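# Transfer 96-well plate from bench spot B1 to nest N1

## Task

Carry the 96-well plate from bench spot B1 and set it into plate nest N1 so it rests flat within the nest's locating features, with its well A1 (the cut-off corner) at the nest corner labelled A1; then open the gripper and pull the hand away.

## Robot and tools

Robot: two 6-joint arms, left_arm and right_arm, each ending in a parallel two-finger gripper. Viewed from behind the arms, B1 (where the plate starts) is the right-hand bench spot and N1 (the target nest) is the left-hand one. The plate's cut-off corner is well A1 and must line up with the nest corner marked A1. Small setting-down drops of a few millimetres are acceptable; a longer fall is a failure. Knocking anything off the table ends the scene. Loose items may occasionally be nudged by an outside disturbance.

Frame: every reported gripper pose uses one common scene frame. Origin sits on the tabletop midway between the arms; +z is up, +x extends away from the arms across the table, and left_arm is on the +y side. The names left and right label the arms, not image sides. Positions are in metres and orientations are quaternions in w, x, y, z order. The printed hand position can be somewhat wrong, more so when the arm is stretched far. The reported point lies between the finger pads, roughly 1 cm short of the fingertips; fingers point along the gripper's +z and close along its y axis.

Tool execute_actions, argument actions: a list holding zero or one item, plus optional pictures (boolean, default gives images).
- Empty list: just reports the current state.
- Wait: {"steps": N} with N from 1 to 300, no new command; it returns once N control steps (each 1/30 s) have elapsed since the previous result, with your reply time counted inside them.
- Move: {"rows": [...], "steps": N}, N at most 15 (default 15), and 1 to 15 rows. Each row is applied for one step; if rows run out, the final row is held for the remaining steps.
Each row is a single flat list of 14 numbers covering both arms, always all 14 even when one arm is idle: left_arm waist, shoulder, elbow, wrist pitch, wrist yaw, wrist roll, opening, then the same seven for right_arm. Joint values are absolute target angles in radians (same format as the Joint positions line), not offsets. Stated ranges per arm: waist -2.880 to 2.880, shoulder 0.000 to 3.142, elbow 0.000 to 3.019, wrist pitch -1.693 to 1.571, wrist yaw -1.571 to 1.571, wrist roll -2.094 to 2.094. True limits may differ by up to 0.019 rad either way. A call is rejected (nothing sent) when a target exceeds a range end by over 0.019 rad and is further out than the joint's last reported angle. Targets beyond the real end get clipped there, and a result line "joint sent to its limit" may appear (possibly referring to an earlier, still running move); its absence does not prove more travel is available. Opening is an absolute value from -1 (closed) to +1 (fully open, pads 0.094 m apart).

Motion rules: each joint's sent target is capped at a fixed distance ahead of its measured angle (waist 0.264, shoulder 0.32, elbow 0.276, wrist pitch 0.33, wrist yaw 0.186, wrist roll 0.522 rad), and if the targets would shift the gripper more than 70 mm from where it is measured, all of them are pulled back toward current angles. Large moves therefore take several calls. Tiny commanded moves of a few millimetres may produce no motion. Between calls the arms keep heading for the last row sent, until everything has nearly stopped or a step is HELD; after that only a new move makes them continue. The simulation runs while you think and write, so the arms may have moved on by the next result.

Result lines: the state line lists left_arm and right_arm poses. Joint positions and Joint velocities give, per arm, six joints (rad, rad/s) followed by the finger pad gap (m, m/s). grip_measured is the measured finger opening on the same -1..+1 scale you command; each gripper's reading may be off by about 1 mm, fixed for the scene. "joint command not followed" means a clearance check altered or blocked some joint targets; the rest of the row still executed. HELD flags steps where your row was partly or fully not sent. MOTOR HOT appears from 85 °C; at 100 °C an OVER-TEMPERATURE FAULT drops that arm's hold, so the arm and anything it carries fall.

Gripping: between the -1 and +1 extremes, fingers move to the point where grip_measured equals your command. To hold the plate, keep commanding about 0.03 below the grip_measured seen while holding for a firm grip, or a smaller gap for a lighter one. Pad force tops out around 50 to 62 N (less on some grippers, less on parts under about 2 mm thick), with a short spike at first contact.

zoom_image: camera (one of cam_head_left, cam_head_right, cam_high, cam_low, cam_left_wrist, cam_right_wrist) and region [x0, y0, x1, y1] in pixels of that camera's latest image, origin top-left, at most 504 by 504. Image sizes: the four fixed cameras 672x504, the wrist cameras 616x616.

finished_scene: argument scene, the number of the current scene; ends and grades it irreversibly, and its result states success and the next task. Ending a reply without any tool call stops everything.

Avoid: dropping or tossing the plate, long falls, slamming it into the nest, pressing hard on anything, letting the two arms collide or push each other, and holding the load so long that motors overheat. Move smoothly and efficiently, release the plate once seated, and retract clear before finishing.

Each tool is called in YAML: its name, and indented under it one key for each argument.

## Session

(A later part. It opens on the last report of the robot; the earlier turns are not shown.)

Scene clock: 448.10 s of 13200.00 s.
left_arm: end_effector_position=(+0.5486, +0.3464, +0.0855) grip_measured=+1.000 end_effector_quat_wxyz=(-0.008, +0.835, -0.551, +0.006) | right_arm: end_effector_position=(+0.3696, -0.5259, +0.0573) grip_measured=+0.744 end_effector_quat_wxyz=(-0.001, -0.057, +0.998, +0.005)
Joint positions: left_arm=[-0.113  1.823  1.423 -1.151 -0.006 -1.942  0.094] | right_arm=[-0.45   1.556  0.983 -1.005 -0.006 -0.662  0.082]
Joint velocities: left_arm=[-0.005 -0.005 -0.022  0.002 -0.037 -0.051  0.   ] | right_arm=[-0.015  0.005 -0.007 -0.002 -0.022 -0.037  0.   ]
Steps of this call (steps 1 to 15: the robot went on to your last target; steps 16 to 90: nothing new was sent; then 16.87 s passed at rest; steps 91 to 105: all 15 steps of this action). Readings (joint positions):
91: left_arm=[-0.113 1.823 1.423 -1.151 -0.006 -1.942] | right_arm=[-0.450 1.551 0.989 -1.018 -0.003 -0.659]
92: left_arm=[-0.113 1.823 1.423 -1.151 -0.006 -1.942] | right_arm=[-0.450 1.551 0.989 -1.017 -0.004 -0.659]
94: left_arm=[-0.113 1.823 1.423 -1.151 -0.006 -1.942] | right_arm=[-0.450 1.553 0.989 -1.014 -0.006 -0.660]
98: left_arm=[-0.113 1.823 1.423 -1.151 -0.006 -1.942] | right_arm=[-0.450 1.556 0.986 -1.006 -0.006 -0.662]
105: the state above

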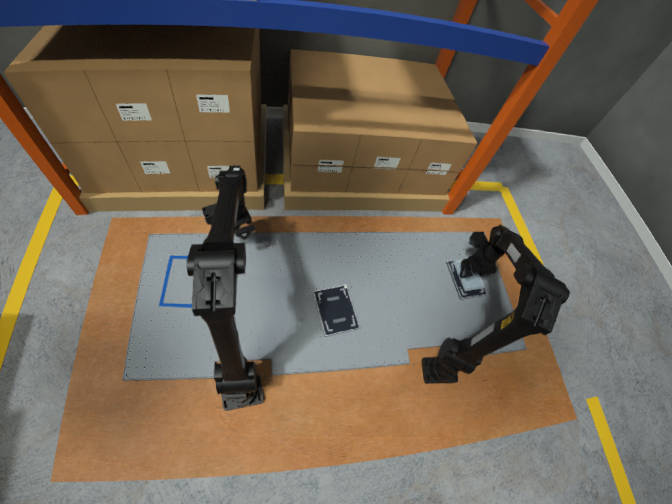

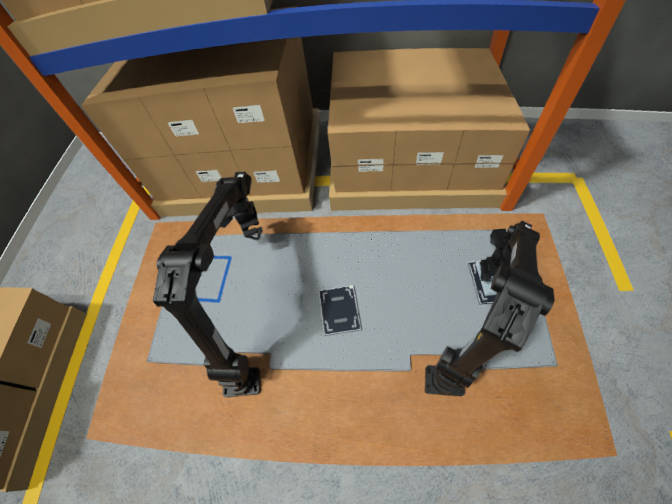

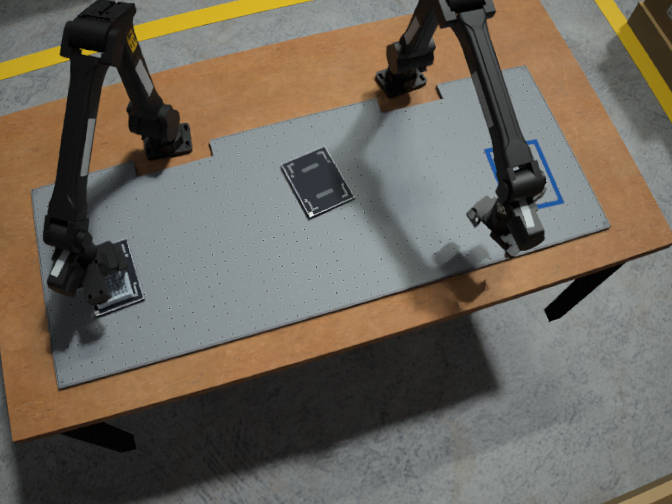

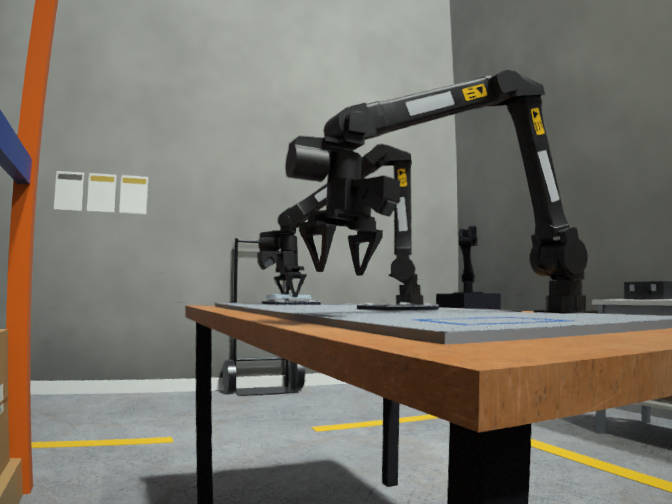

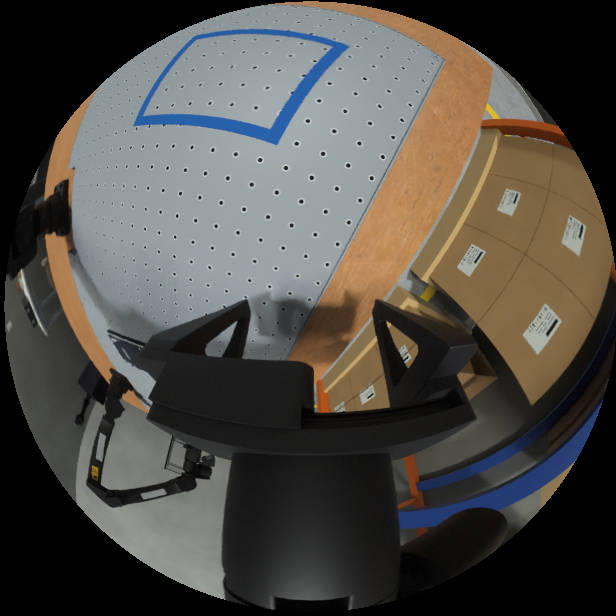

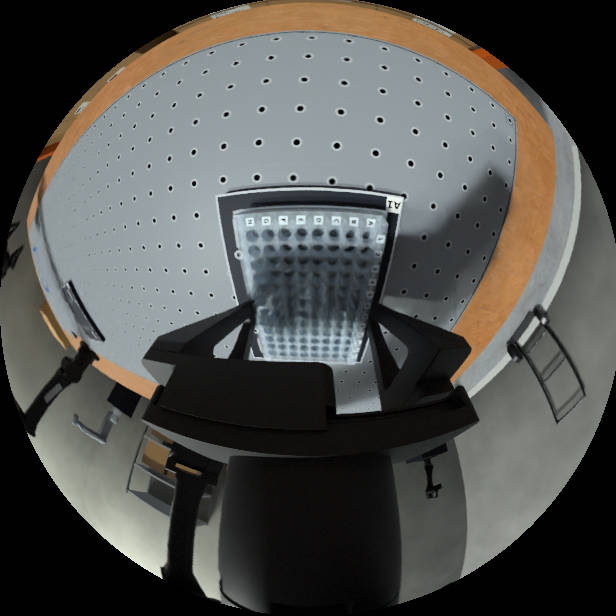

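execute_actions:
  actions:
    - {"rows":[[-0.107,1.795,1.477,-1.162,-0.004,-1.945,1,-0.453,1.550,0.973,-1.005,-0.008,-0.680,0.712],[-0.107,1.795,1.477,-1.162,-0.004,-1.945,1,-0.455,1.535,0.973,-1.005,-0.008,-0.682,0.712],[-0.107,1.795,1.477,-1.162,-0.004,-1.945,1,-0.457,1.526,0.972,-1.005,-0.008,-0.684,0.712],[-0.107,1.795,1.477,-1.162,-0.004,-1.945,1,-0.458,1.522,0.971,-1.005,-0.008,-0.686,0.712],[-0.107,1.795,1.477,-1.162,-0.004,-1.945,1,-0.459,1.519,0.969,-1.005,-0.008,-0.687,0.712],[-0.107,1.795,1.477,-1.162,-0.004,-1.945,1,-0.460,1.518,0.967,-1.005,-0.008,-0.688,0.712],[-0.107,1.795,1.477,-1.162,-0.004,-1.945,1,-0.461,1.518,0.965,-1.005,-0.008,-0.689,0.712],[-0.107,1.795,1.477,-1.162,-0.004,-1.945,1,-0.462,1.518,0.963,-1.005,-0.008,-0.6895,0.712],[-0.107,1.795,1.477,-1.162,-0.004,-1.945,1,-0.463,1.518,0.962,-1.005,-0.008,-0.6895,0.712]],"steps":15}
  pictures: false

execute_actions:
  actions:
    - {"steps":8}

zoom_image:
  camera: "cam_right_wrist"
  region: [215,185,295,265]

zoom_image:
  camera: "cam_right_wrist"
  region: [326,185,406,265]

Scene clock: 465.87 s of 13200.00 s.
left_arm: end_effector_position=(+0.5486, +0.3464, +0.0855) grip_measured=+1.000 end_effector_quat_wxyz=(-0.008, +0.835, -0.551, +0.006) | right_arm: end_effector_position=(+0.3648, -0.5253, +0.0565) grip_measured=+0.744 end_effector_quat_wxyz=(-0.003, -0.060, +0.998, +0.006)
Joint positions: left_arm=[-0.113  1.823  1.423 -1.151 -0.006 -1.942  0.094] | right_arm=[-0.455  1.549  0.972 -1.005 -0.006 -0.673  0.082]
Joint velocities: left_arm=[-0.015 -0.005 -0.007  0.007 -0.007 -0.066  0.   ] | right_arm=[-0.005 -0.015 -0.002 -0.007 -0.037 -0.066 -0.001]
Steps of this call (steps 1 to 15: the robot went on to your last target; steps 16 to 90: nothing new was sent; then 14.27 s passed at rest; steps 91 to 105: all 15 steps of this action). Readings (joint positions):
91: left_arm=[-0.113 1.823 1.423 -1.151 -0.006 -1.942] | right_arm=[-0.450 1.556 0.983 -1.005 -0.006 -0.663]
92: left_arm=[-0.113 1.823 1.423 -1.151 -0.006 -1.942] | right_arm=[-0.450 1.556 0.983 -1.005 -0.006 -0.664]
94: left_arm=[-0.113 1.823 1.423 -1.151 -0.006 -1.942] | right_arm=[-0.450 1.556 0.983 -1.005 -0.006 -0.665]
98: left_arm=[-0.113 1.823 1.423 -1.151 -0.006 -1.942] | right_arm=[-0.451 1.552 0.979 -1.005 -0.006 -0.670]
105: the state above

Scene clock: 466.13 s of 13200.00 s.
left_arm: end_effector_position=(+0.5486, +0.3464, +0.0855) grip_measured=+1.000 end_effector_quat_wxyz=(-0.008, +0.835, -0.551, +0.006) | right_arm: end_effector_position=(+0.3648, -0.5253, +0.0565) grip_measured=+0.744 end_effector_quat_wxyz=(-0.003, -0.060, +0.998, +0.006)
Joint positions: left_arm=[-0.113  1.823  1.423 -1.151 -0.006 -1.942  0.094] | right_arm=[-0.455  1.549  0.972 -1.005 -0.006 -0.674  0.082]
Joint velocities: left_arm=[-0.005 -0.015 -0.012  0.032 -0.007 -0.11   0.   ] | right_arm=[-0.015 -0.015 -0.007 -0.007 -0.051  0.007  0.001]
Steps of this call (steps 1 to 8: the robot went on to your last target). Readings (joint positions):
1: left_arm=[-0.113 1.823 1.423 -1.151 -0.006 -1.942] | right_arm=[-0.455 1.549 0.972 -1.005 -0.006 -0.673]
2: left_arm=[-0.113 1.823 1.423 -1.151 -0.006 -1.942] | right_arm=[-0.455 1.549 0.972 -1.005 -0.006 -0.673]
4: left_arm=[-0.113 1.823 1.423 -1.151 -0.006 -1.942] | right_arm=[-0.455 1.549 0.972 -1.005 -0.006 -0.674]
8: the state above

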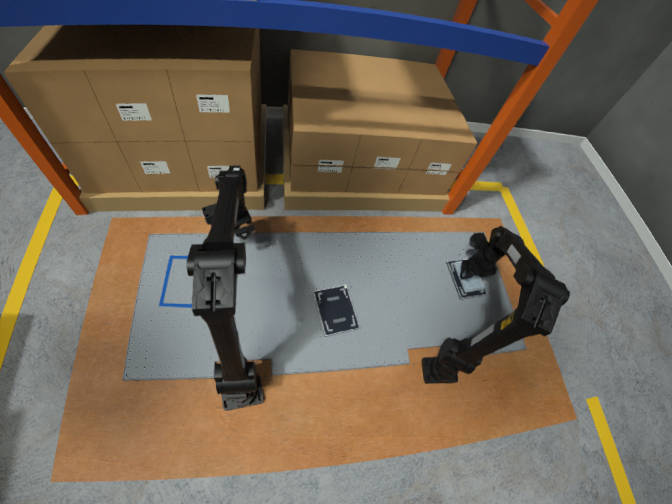

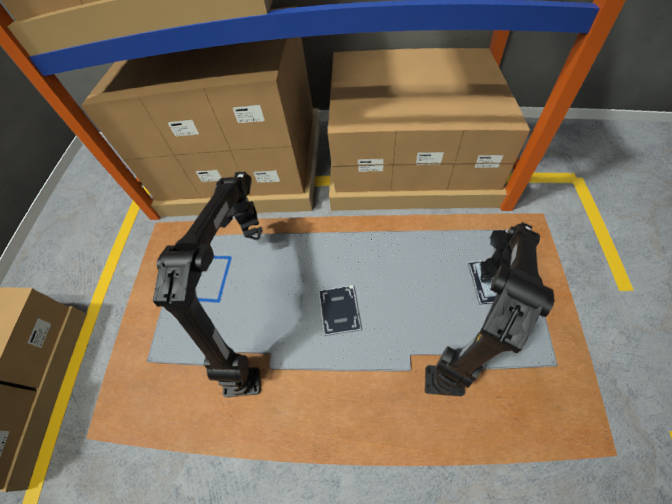

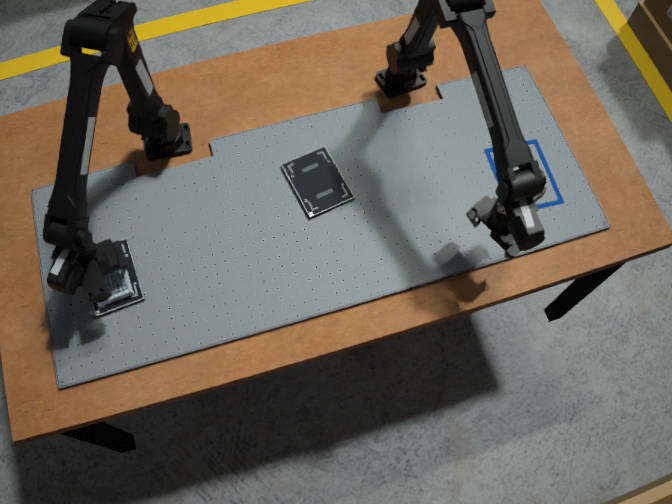

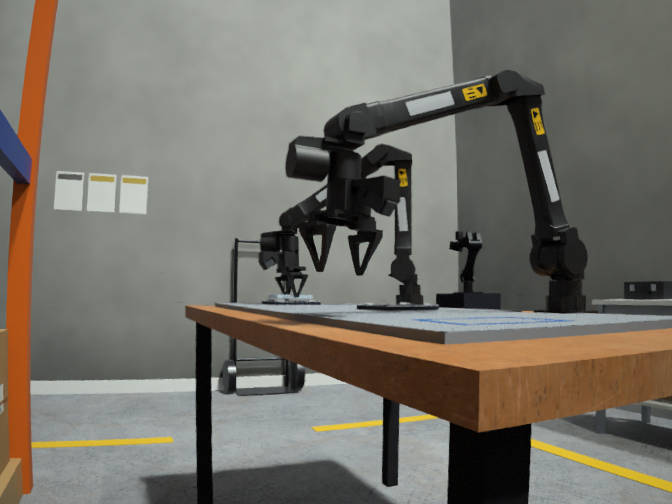

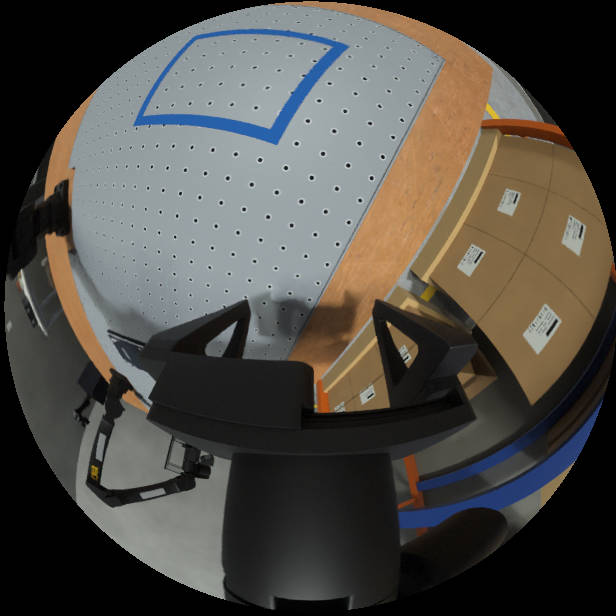

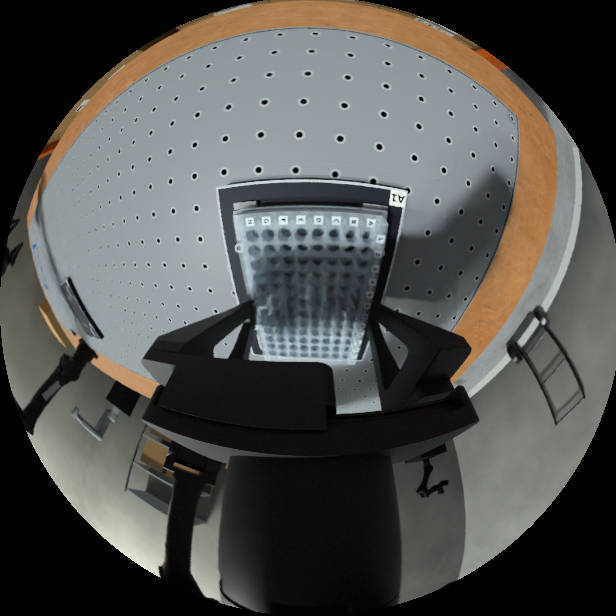

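Region (215, 185, 295, 265) of cam_right_wrist's 616x616 image, scaled by 6.300, with more detail than that image has.

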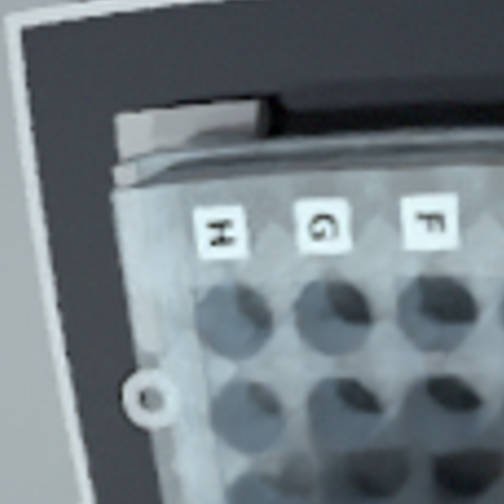

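Region (326, 185, 406, 265) of cam_right_wrist's 616x616 image, scaled by 6.300, with more detail than that image has.

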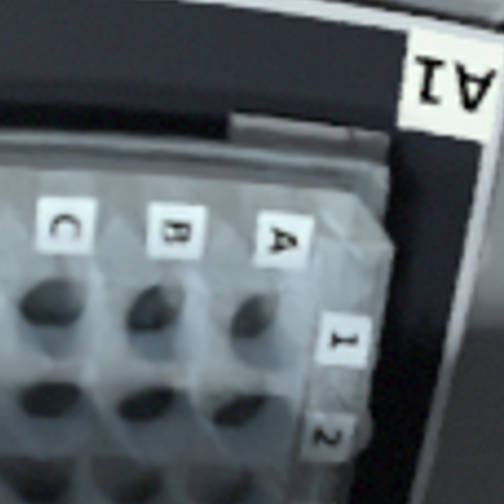

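zoom_image:
  camera: "cam_right_wrist"
  region: [225,190,265,230]

zoom_image:
  camera: "cam_right_wrist"
  region: [356,190,396,230]

zoom_image:
  camera: "cam_right_wrist"
  region: [206,170,416,320]

Region (225, 190, 265, 230) of cam_right_wrist's 616x616 image, scaled by 12.600, with more detail than that image has.

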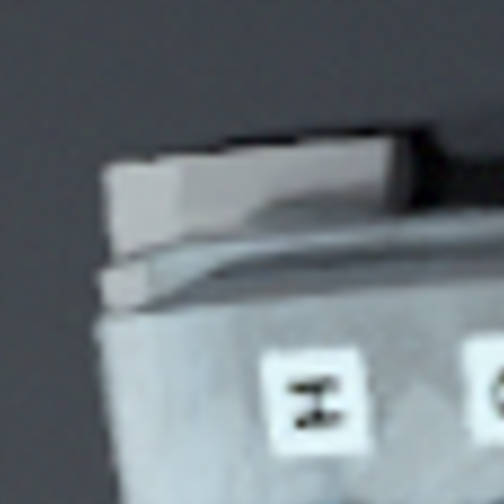

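Region (356, 190, 396, 230) of cam_right_wrist's 616x616 image, scaled by 12.600, with more detail than that image has.

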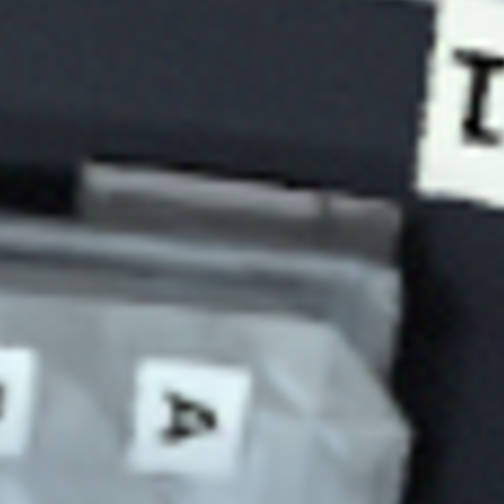

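Region (206, 170, 416, 320) of cam_right_wrist's 616x616 image, scaled by 2.400, with more detail than that image has; it fills the top 360 rows of this view, and the rest is white.

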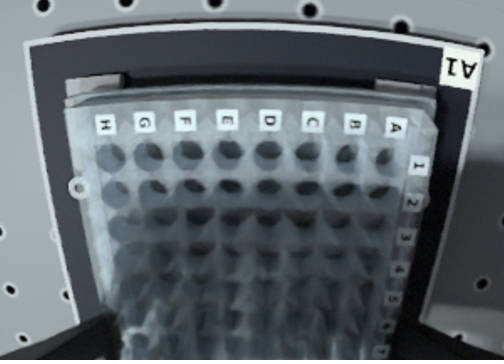

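execute_actions:
  actions:
    - {"rows":[[-0.107,1.795,1.477,-1.162,-0.004,-1.945,1,-0.460,1.540,0.962,-1.000,-0.008,-0.675,0.712],[-0.107,1.795,1.477,-1.162,-0.004,-1.945,1,-0.460,1.545,0.961,-0.997,-0.008,-0.662,0.712],[-0.107,1.795,1.477,-1.162,-0.004,-1.945,1,-0.460,1.549,0.960,-0.995,-0.008,-0.656,0.712],[-0.107,1.795,1.477,-1.162,-0.004,-1.945,1,-0.460,1.549,0.959,-0.994,-0.008,-0.653,0.712],[-0.107,1.795,1.477,-1.162,-0.004,-1.945,1,-0.460,1.549,0.958,-0.993,-0.008,-0.650,0.712],[-0.107,1.795,1.477,-1.162,-0.004,-1.945,1,-0.460,1.549,0.957,-0.992,-0.008,-0.648,0.712],[-0.107,1.795,1.477,-1.162,-0.004,-1.945,1,-0.460,1.549,0.956,-0.991,-0.008,-0.646,0.712],[-0.107,1.795,1.477,-1.162,-0.004,-1.945,1,-0.460,1.549,0.956,-0.989,-0.008,-0.645,0.712]],"steps":15}
  pictures: false

execute_actions:
  actions:
    - {"steps":10}

zoom_image:
  camera: "cam_right_wrist"
  region: [215,185,295,265]

zoom_image:
  camera: "cam_right_wrist"
  region: [326,185,406,265]

Scene clock: 499.07 s of 13200.00 s.
left_arm: end_effector_position=(+0.5486, +0.3464, +0.0855) grip_measured=+1.000 end_effector_quat_wxyz=(-0.008, +0.835, -0.551, +0.006) | right_arm: end_effector_position=(+0.3635, -0.5245, +0.0545) grip_measured=+0.744 end_effector_quat_wxyz=(-0.003, -0.054, +0.999, +0.006)
Joint positions: left_arm=[-0.113  1.823  1.423 -1.151 -0.006 -1.942  0.094] | right_arm=[-0.455  1.549  0.966 -1.001 -0.006 -0.662  0.082]
Joint velocities: left_arm=[ 0.005 -0.005 -0.002  0.002 -0.037  0.007  0.   ] | right_arm=[ 0.005  0.005 -0.012  0.007  0.022  0.022  0.   ]
Steps of this call (steps 1 to 15: the robot went on to your last target; steps 16 to 90: nothing new was sent; then 29.43 s passed at rest; steps 91 to 105: all 15 steps of this action). Readings (joint positions):
91: left_arm=[-0.113 1.823 1.423 -1.151 -0.006 -1.942] | right_arm=[-0.455 1.549 0.972 -1.005 -0.006 -0.674]
92: left_arm=[-0.113 1.823 1.423 -1.151 -0.006 -1.942] | right_arm=[-0.455 1.549 0.972 -1.005 -0.006 -0.674]
94: left_arm=[-0.113 1.823 1.423 -1.151 -0.006 -1.942] | right_arm=[-0.455 1.549 0.972 -1.005 -0.006 -0.673]
98: left_arm=[-0.113 1.823 1.423 -1.151 -0.006 -1.942] | right_arm=[-0.455 1.549 0.971 -1.002 -0.006 -0.667]
105: the state above

Scene clock: 499.40 s of 13200.00 s.
left_arm: end_effector_position=(+0.5486, +0.3464, +0.0855) grip_measured=+1.000 end_effector_quat_wxyz=(-0.008, +0.835, -0.551, +0.006) | right_arm: end_effector_position=(+0.3635, -0.5245, +0.0545) grip_measured=+0.744 end_effector_quat_wxyz=(-0.003, -0.053, +0.999, +0.006)
Joint positions: left_arm=[-0.113  1.823  1.423 -1.151 -0.006 -1.942  0.094] | right_arm=[-0.455  1.549  0.966 -1.001 -0.006 -0.66   0.082]
Joint velocities: left_arm=[ 0.005 -0.005 -0.002 -0.012 -0.066  0.095  0.   ] | right_arm=[-0.005  0.005 -0.007  0.002 -0.007 -0.007  0.   ]
Steps of this call (steps 1 to 10: the robot went on to your last target). Readings (joint positions):
1: left_arm=[-0.113 1.823 1.423 -1.151 -0.006 -1.942] | right_arm=[-0.455 1.549 0.966 -1.001 -0.006 -0.662]
2: left_arm=[-0.113 1.823 1.423 -1.151 -0.006 -1.942] | right_arm=[-0.455 1.549 0.966 -1.001 -0.006 -0.661]
4: left_arm=[-0.113 1.823 1.423 -1.151 -0.006 -1.942] | right_arm=[-0.455 1.549 0.966 -1.001 -0.006 -0.661]
8: left_arm=[-0.113 1.823 1.423 -1.151 -0.006 -1.942] | right_arm=[-0.455 1.549 0.966 -1.001 -0.006 -0.661]
10: the state above

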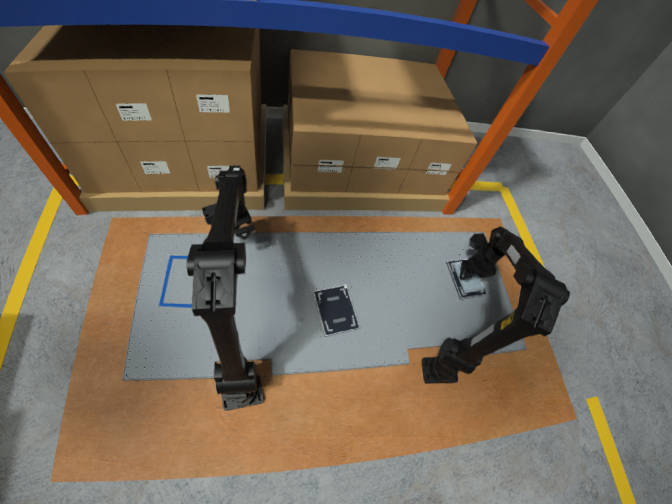

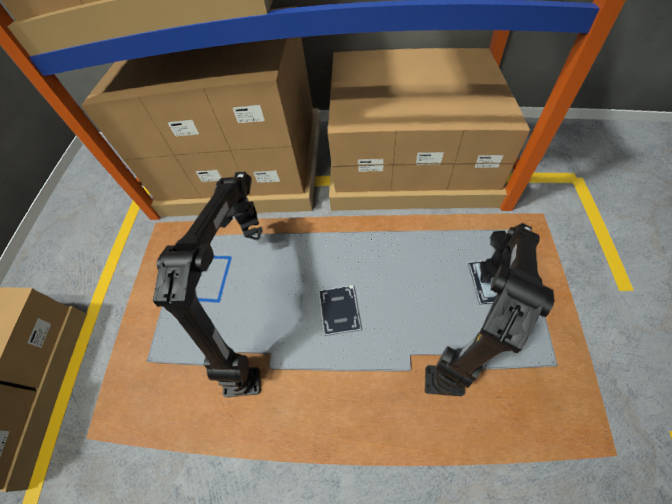

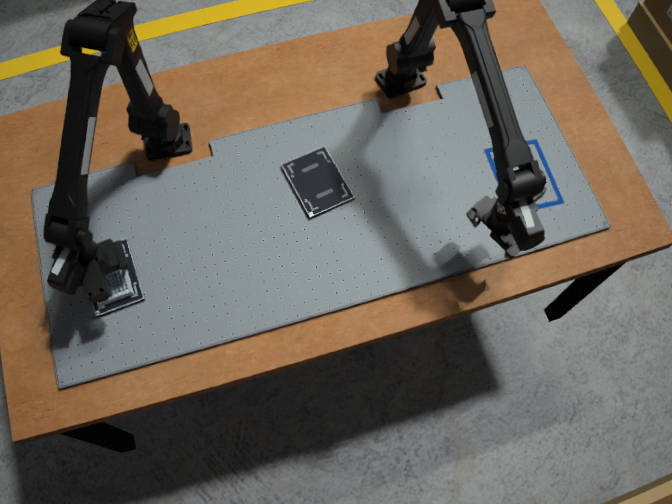

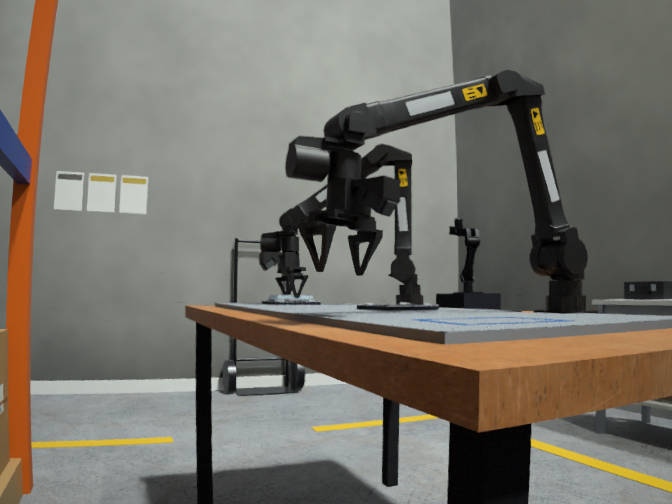

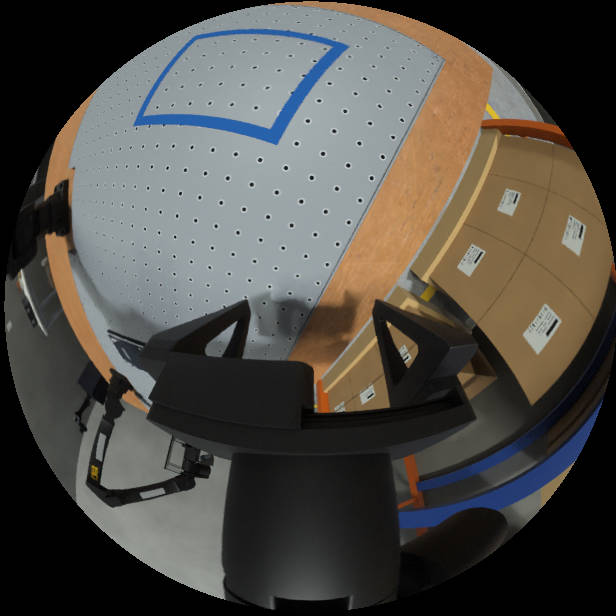

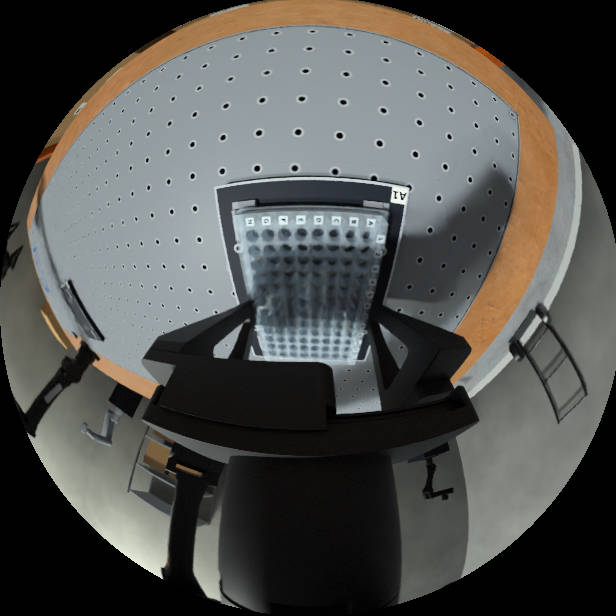

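Region (215, 185, 295, 265) of cam_right_wrist's 616x616 image, scaled by 6.300, with more detail than that image has.

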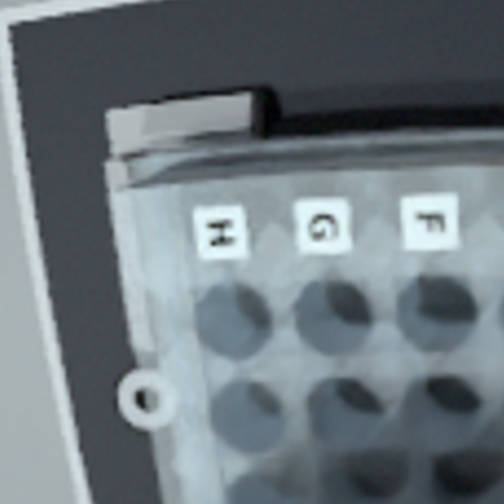

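Region (326, 185, 406, 265) of cam_right_wrist's 616x616 image, scaled by 6.300, with more detail than that image has.

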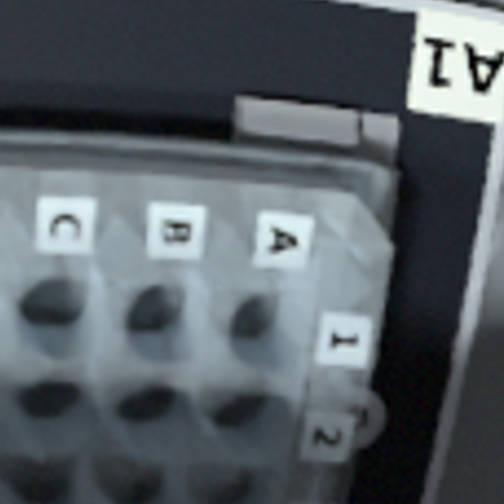

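execute_actions:
  actions:
    - {"rows":[[-0.107,1.795,1.477,-1.162,-0.004,-1.945,1,-0.457,1.562,0.954,-0.989,-0.007,-0.658,0.712],[-0.107,1.795,1.477,-1.162,-0.004,-1.945,1,-0.457,1.570,0.953,-0.989,-0.007,-0.660,0.712],[-0.107,1.795,1.477,-1.162,-0.004,-1.945,1,-0.457,1.574,0.952,-0.988,-0.007,-0.660,0.712],[-0.107,1.795,1.477,-1.162,-0.004,-1.945,1,-0.457,1.577,0.951,-0.986,-0.007,-0.660,0.712],[-0.107,1.795,1.477,-1.162,-0.004,-1.945,1,-0.457,1.579,0.950,-0.984,-0.007,-0.660,0.712],[-0.107,1.795,1.477,-1.162,-0.004,-1.945,1,-0.457,1.580,0.949,-0.982,-0.007,-0.660,0.712],[-0.107,1.795,1.477,-1.162,-0.004,-1.945,1,-0.457,1.580,0.949,-0.980,-0.007,-0.660,0.712],[-0.107,1.795,1.477,-1.162,-0.004,-1.945,1,-0.457,1.580,0.949,-0.978,-0.007,-0.660,0.712],[-0.107,1.795,1.477,-1.162,-0.004,-1.945,1,-0.457,1.579,0.949,-0.976,-0.007,-0.660,0.712],[-0.107,1.795,1.477,-1.162,-0.004,-1.945,1,-0.457,1.578,0.949,-0.975,-0.007,-0.660,0.712]],"steps":15}
  pictures: false

execute_actions:
  actions:
    - {"steps":6}

zoom_image:
  camera: "cam_right_wrist"
  region: [215,185,295,265]

zoom_image:
  camera: "cam_right_wrist"
  region: [326,185,406,265]

zoom_image:
  camera: "cam_head_left"
  region: [435,245,505,305]

Scene clock: 508.73 s of 13200.00 s.
left_arm: end_effector_position=(+0.5486, +0.3464, +0.0855) grip_measured=+1.000 end_effector_quat_wxyz=(-0.008, +0.835, -0.551, +0.006) | right_arm: end_effector_position=(+0.3637, -0.5245, +0.0521) grip_measured=+0.744 end_effector_quat_wxyz=(-0.003, -0.053, +0.999, +0.006)
Joint positions: left_arm=[-0.113  1.823  1.423 -1.151 -0.006 -1.942  0.094] | right_arm=[-0.455  1.553  0.963 -0.993 -0.007 -0.66   0.082]
Joint velocities: left_arm=[ 0.005  0.005 -0.027 -0.012 -0.022 -0.066  0.   ] | right_arm=[-0.024 -0.005  0.007  0.012 -0.007 -0.007 -0.001]
Steps of this call (steps 1 to 15: the robot went on to your last target; steps 16 to 90: nothing new was sent; then 5.83 s passed at rest; steps 91 to 105: all 15 steps of this action). Readings (joint positions):
91: left_arm=[-0.113 1.823 1.423 -1.151 -0.006 -1.942] | right_arm=[-0.455 1.549 0.966 -1.001 -0.006 -0.660]
92: left_arm=[-0.113 1.823 1.423 -1.151 -0.006 -1.942] | right_arm=[-0.455 1.549 0.966 -1.001 -0.006 -0.660]
94: left_arm=[-0.113 1.823 1.423 -1.151 -0.006 -1.942] | right_arm=[-0.455 1.549 0.966 -1.000 -0.006 -0.660]
98: left_arm=[-0.113 1.823 1.423 -1.151 -0.006 -1.942] | right_arm=[-0.455 1.553 0.964 -0.995 -0.007 -0.660]
105: the state above

Scene clock: 508.93 s of 13200.00 s.
left_arm: end_effector_position=(+0.5486, +0.3464, +0.0855) grip_measured=+1.000 end_effector_quat_wxyz=(-0.008, +0.835, -0.551, +0.006) | right_arm: end_effector_position=(+0.3637, -0.5245, +0.0521) grip_measured=+0.744 end_effector_quat_wxyz=(-0.003, -0.053, +0.999, +0.006)
Joint positions: left_arm=[-0.113  1.823  1.423 -1.151 -0.006 -1.942  0.094] | right_arm=[-0.455  1.553  0.963 -0.993 -0.007 -0.66   0.082]
Joint velocities: left_arm=[-0.005  0.005 -0.007  0.007  0.022 -0.022  0.   ] | right_arm=[-0.005  0.005  0.007  0.017 -0.051  0.051 -0.   ]
Steps of this call (steps 1 to 6: the robot went on to your last target). Readings (joint positions):
1: left_arm=[-0.113 1.823 1.423 -1.151 -0.006 -1.942] | right_arm=[-0.455 1.553 0.963 -0.993 -0.007 -0.660]
2: left_arm=[-0.113 1.823 1.423 -1.151 -0.006 -1.942] | right_arm=[-0.455 1.553 0.963 -0.993 -0.007 -0.660]
4: left_arm=[-0.113 1.823 1.423 -1.151 -0.006 -1.942] | right_arm=[-0.455 1.553 0.963 -0.993 -0.007 -0.660]
6: the state above

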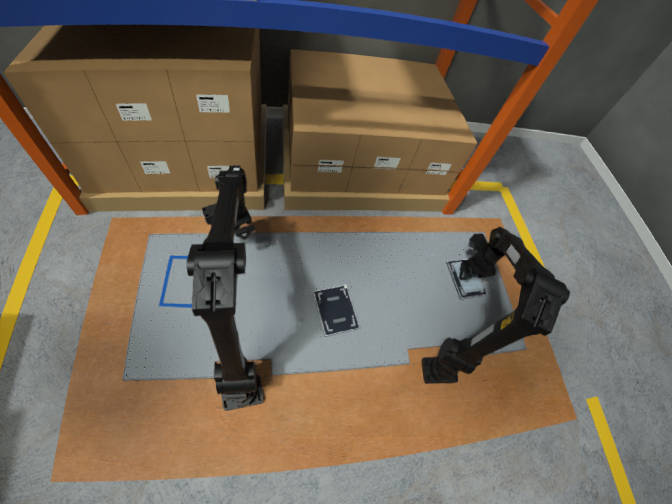

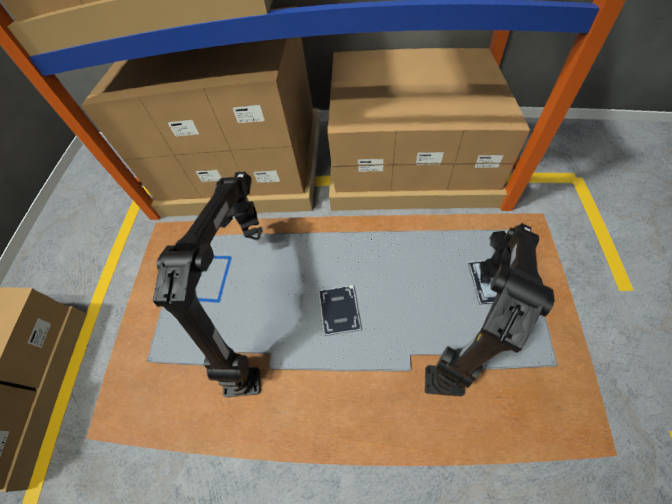

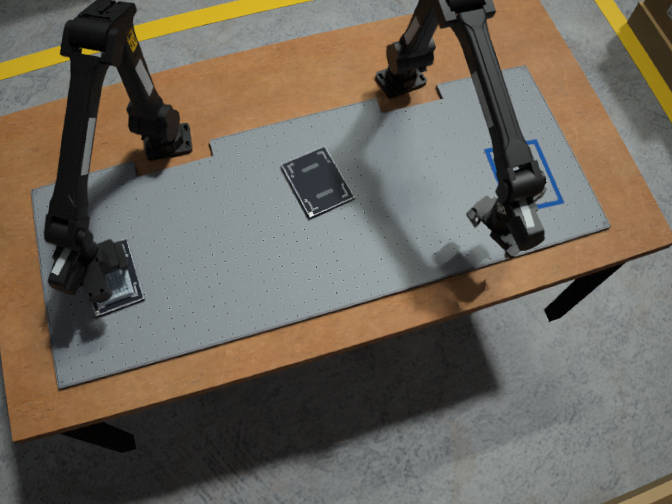

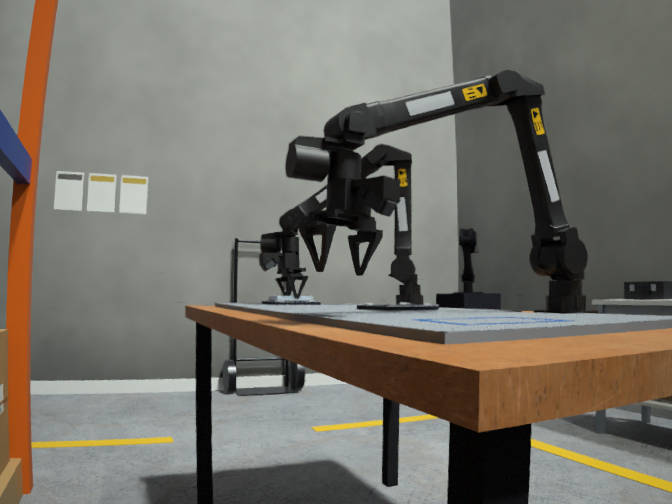

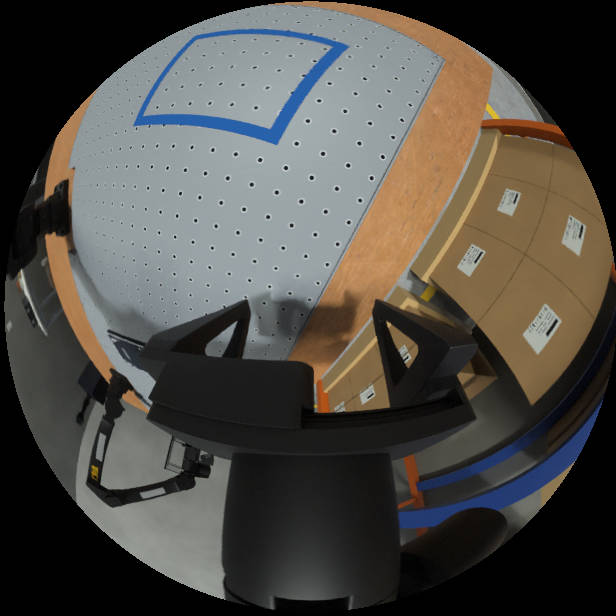

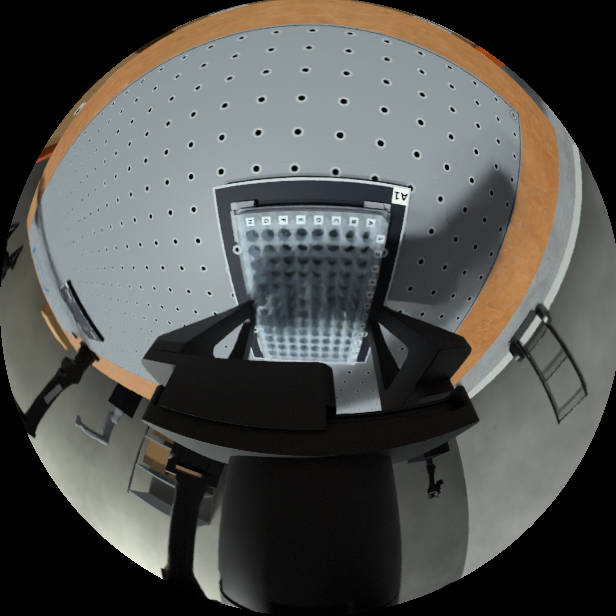

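Region (215, 185, 295, 265) of cam_right_wrist's 616x616 image, scaled by 6.300, with more detail than that image has.

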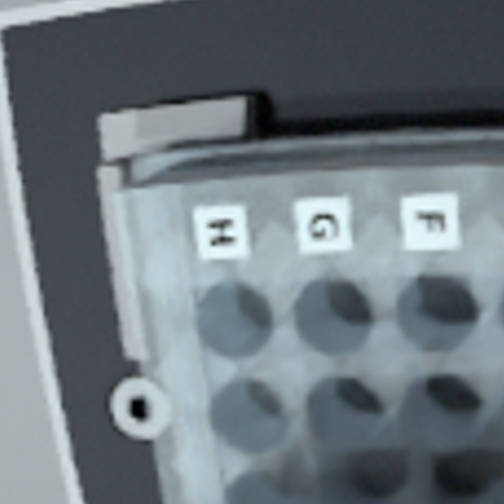

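Region (326, 185, 406, 265) of cam_right_wrist's 616x616 image, scaled by 6.300, with more detail than that image has.

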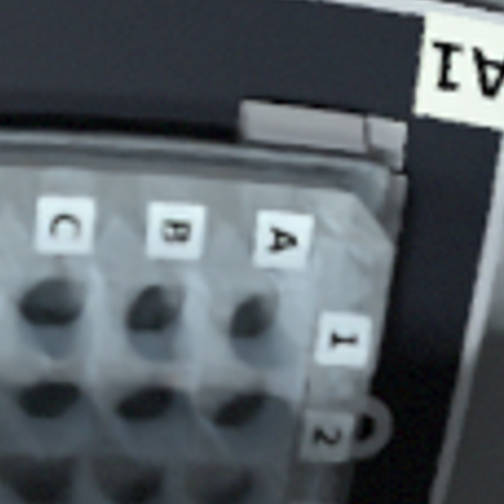

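Region (435, 245, 505, 305) of cam_head_left's 672x504 image, scaled by 7.200, with more detail than that image has; it fills the top 432 rows of this view, and the rest is white.

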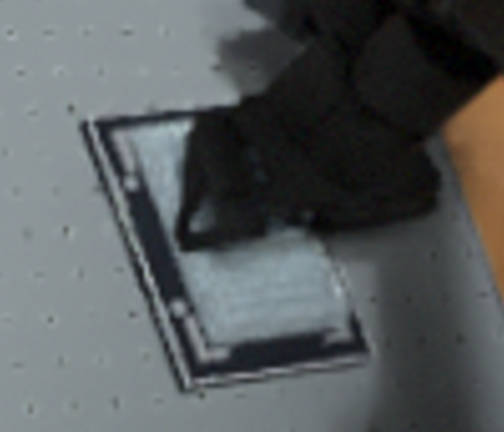

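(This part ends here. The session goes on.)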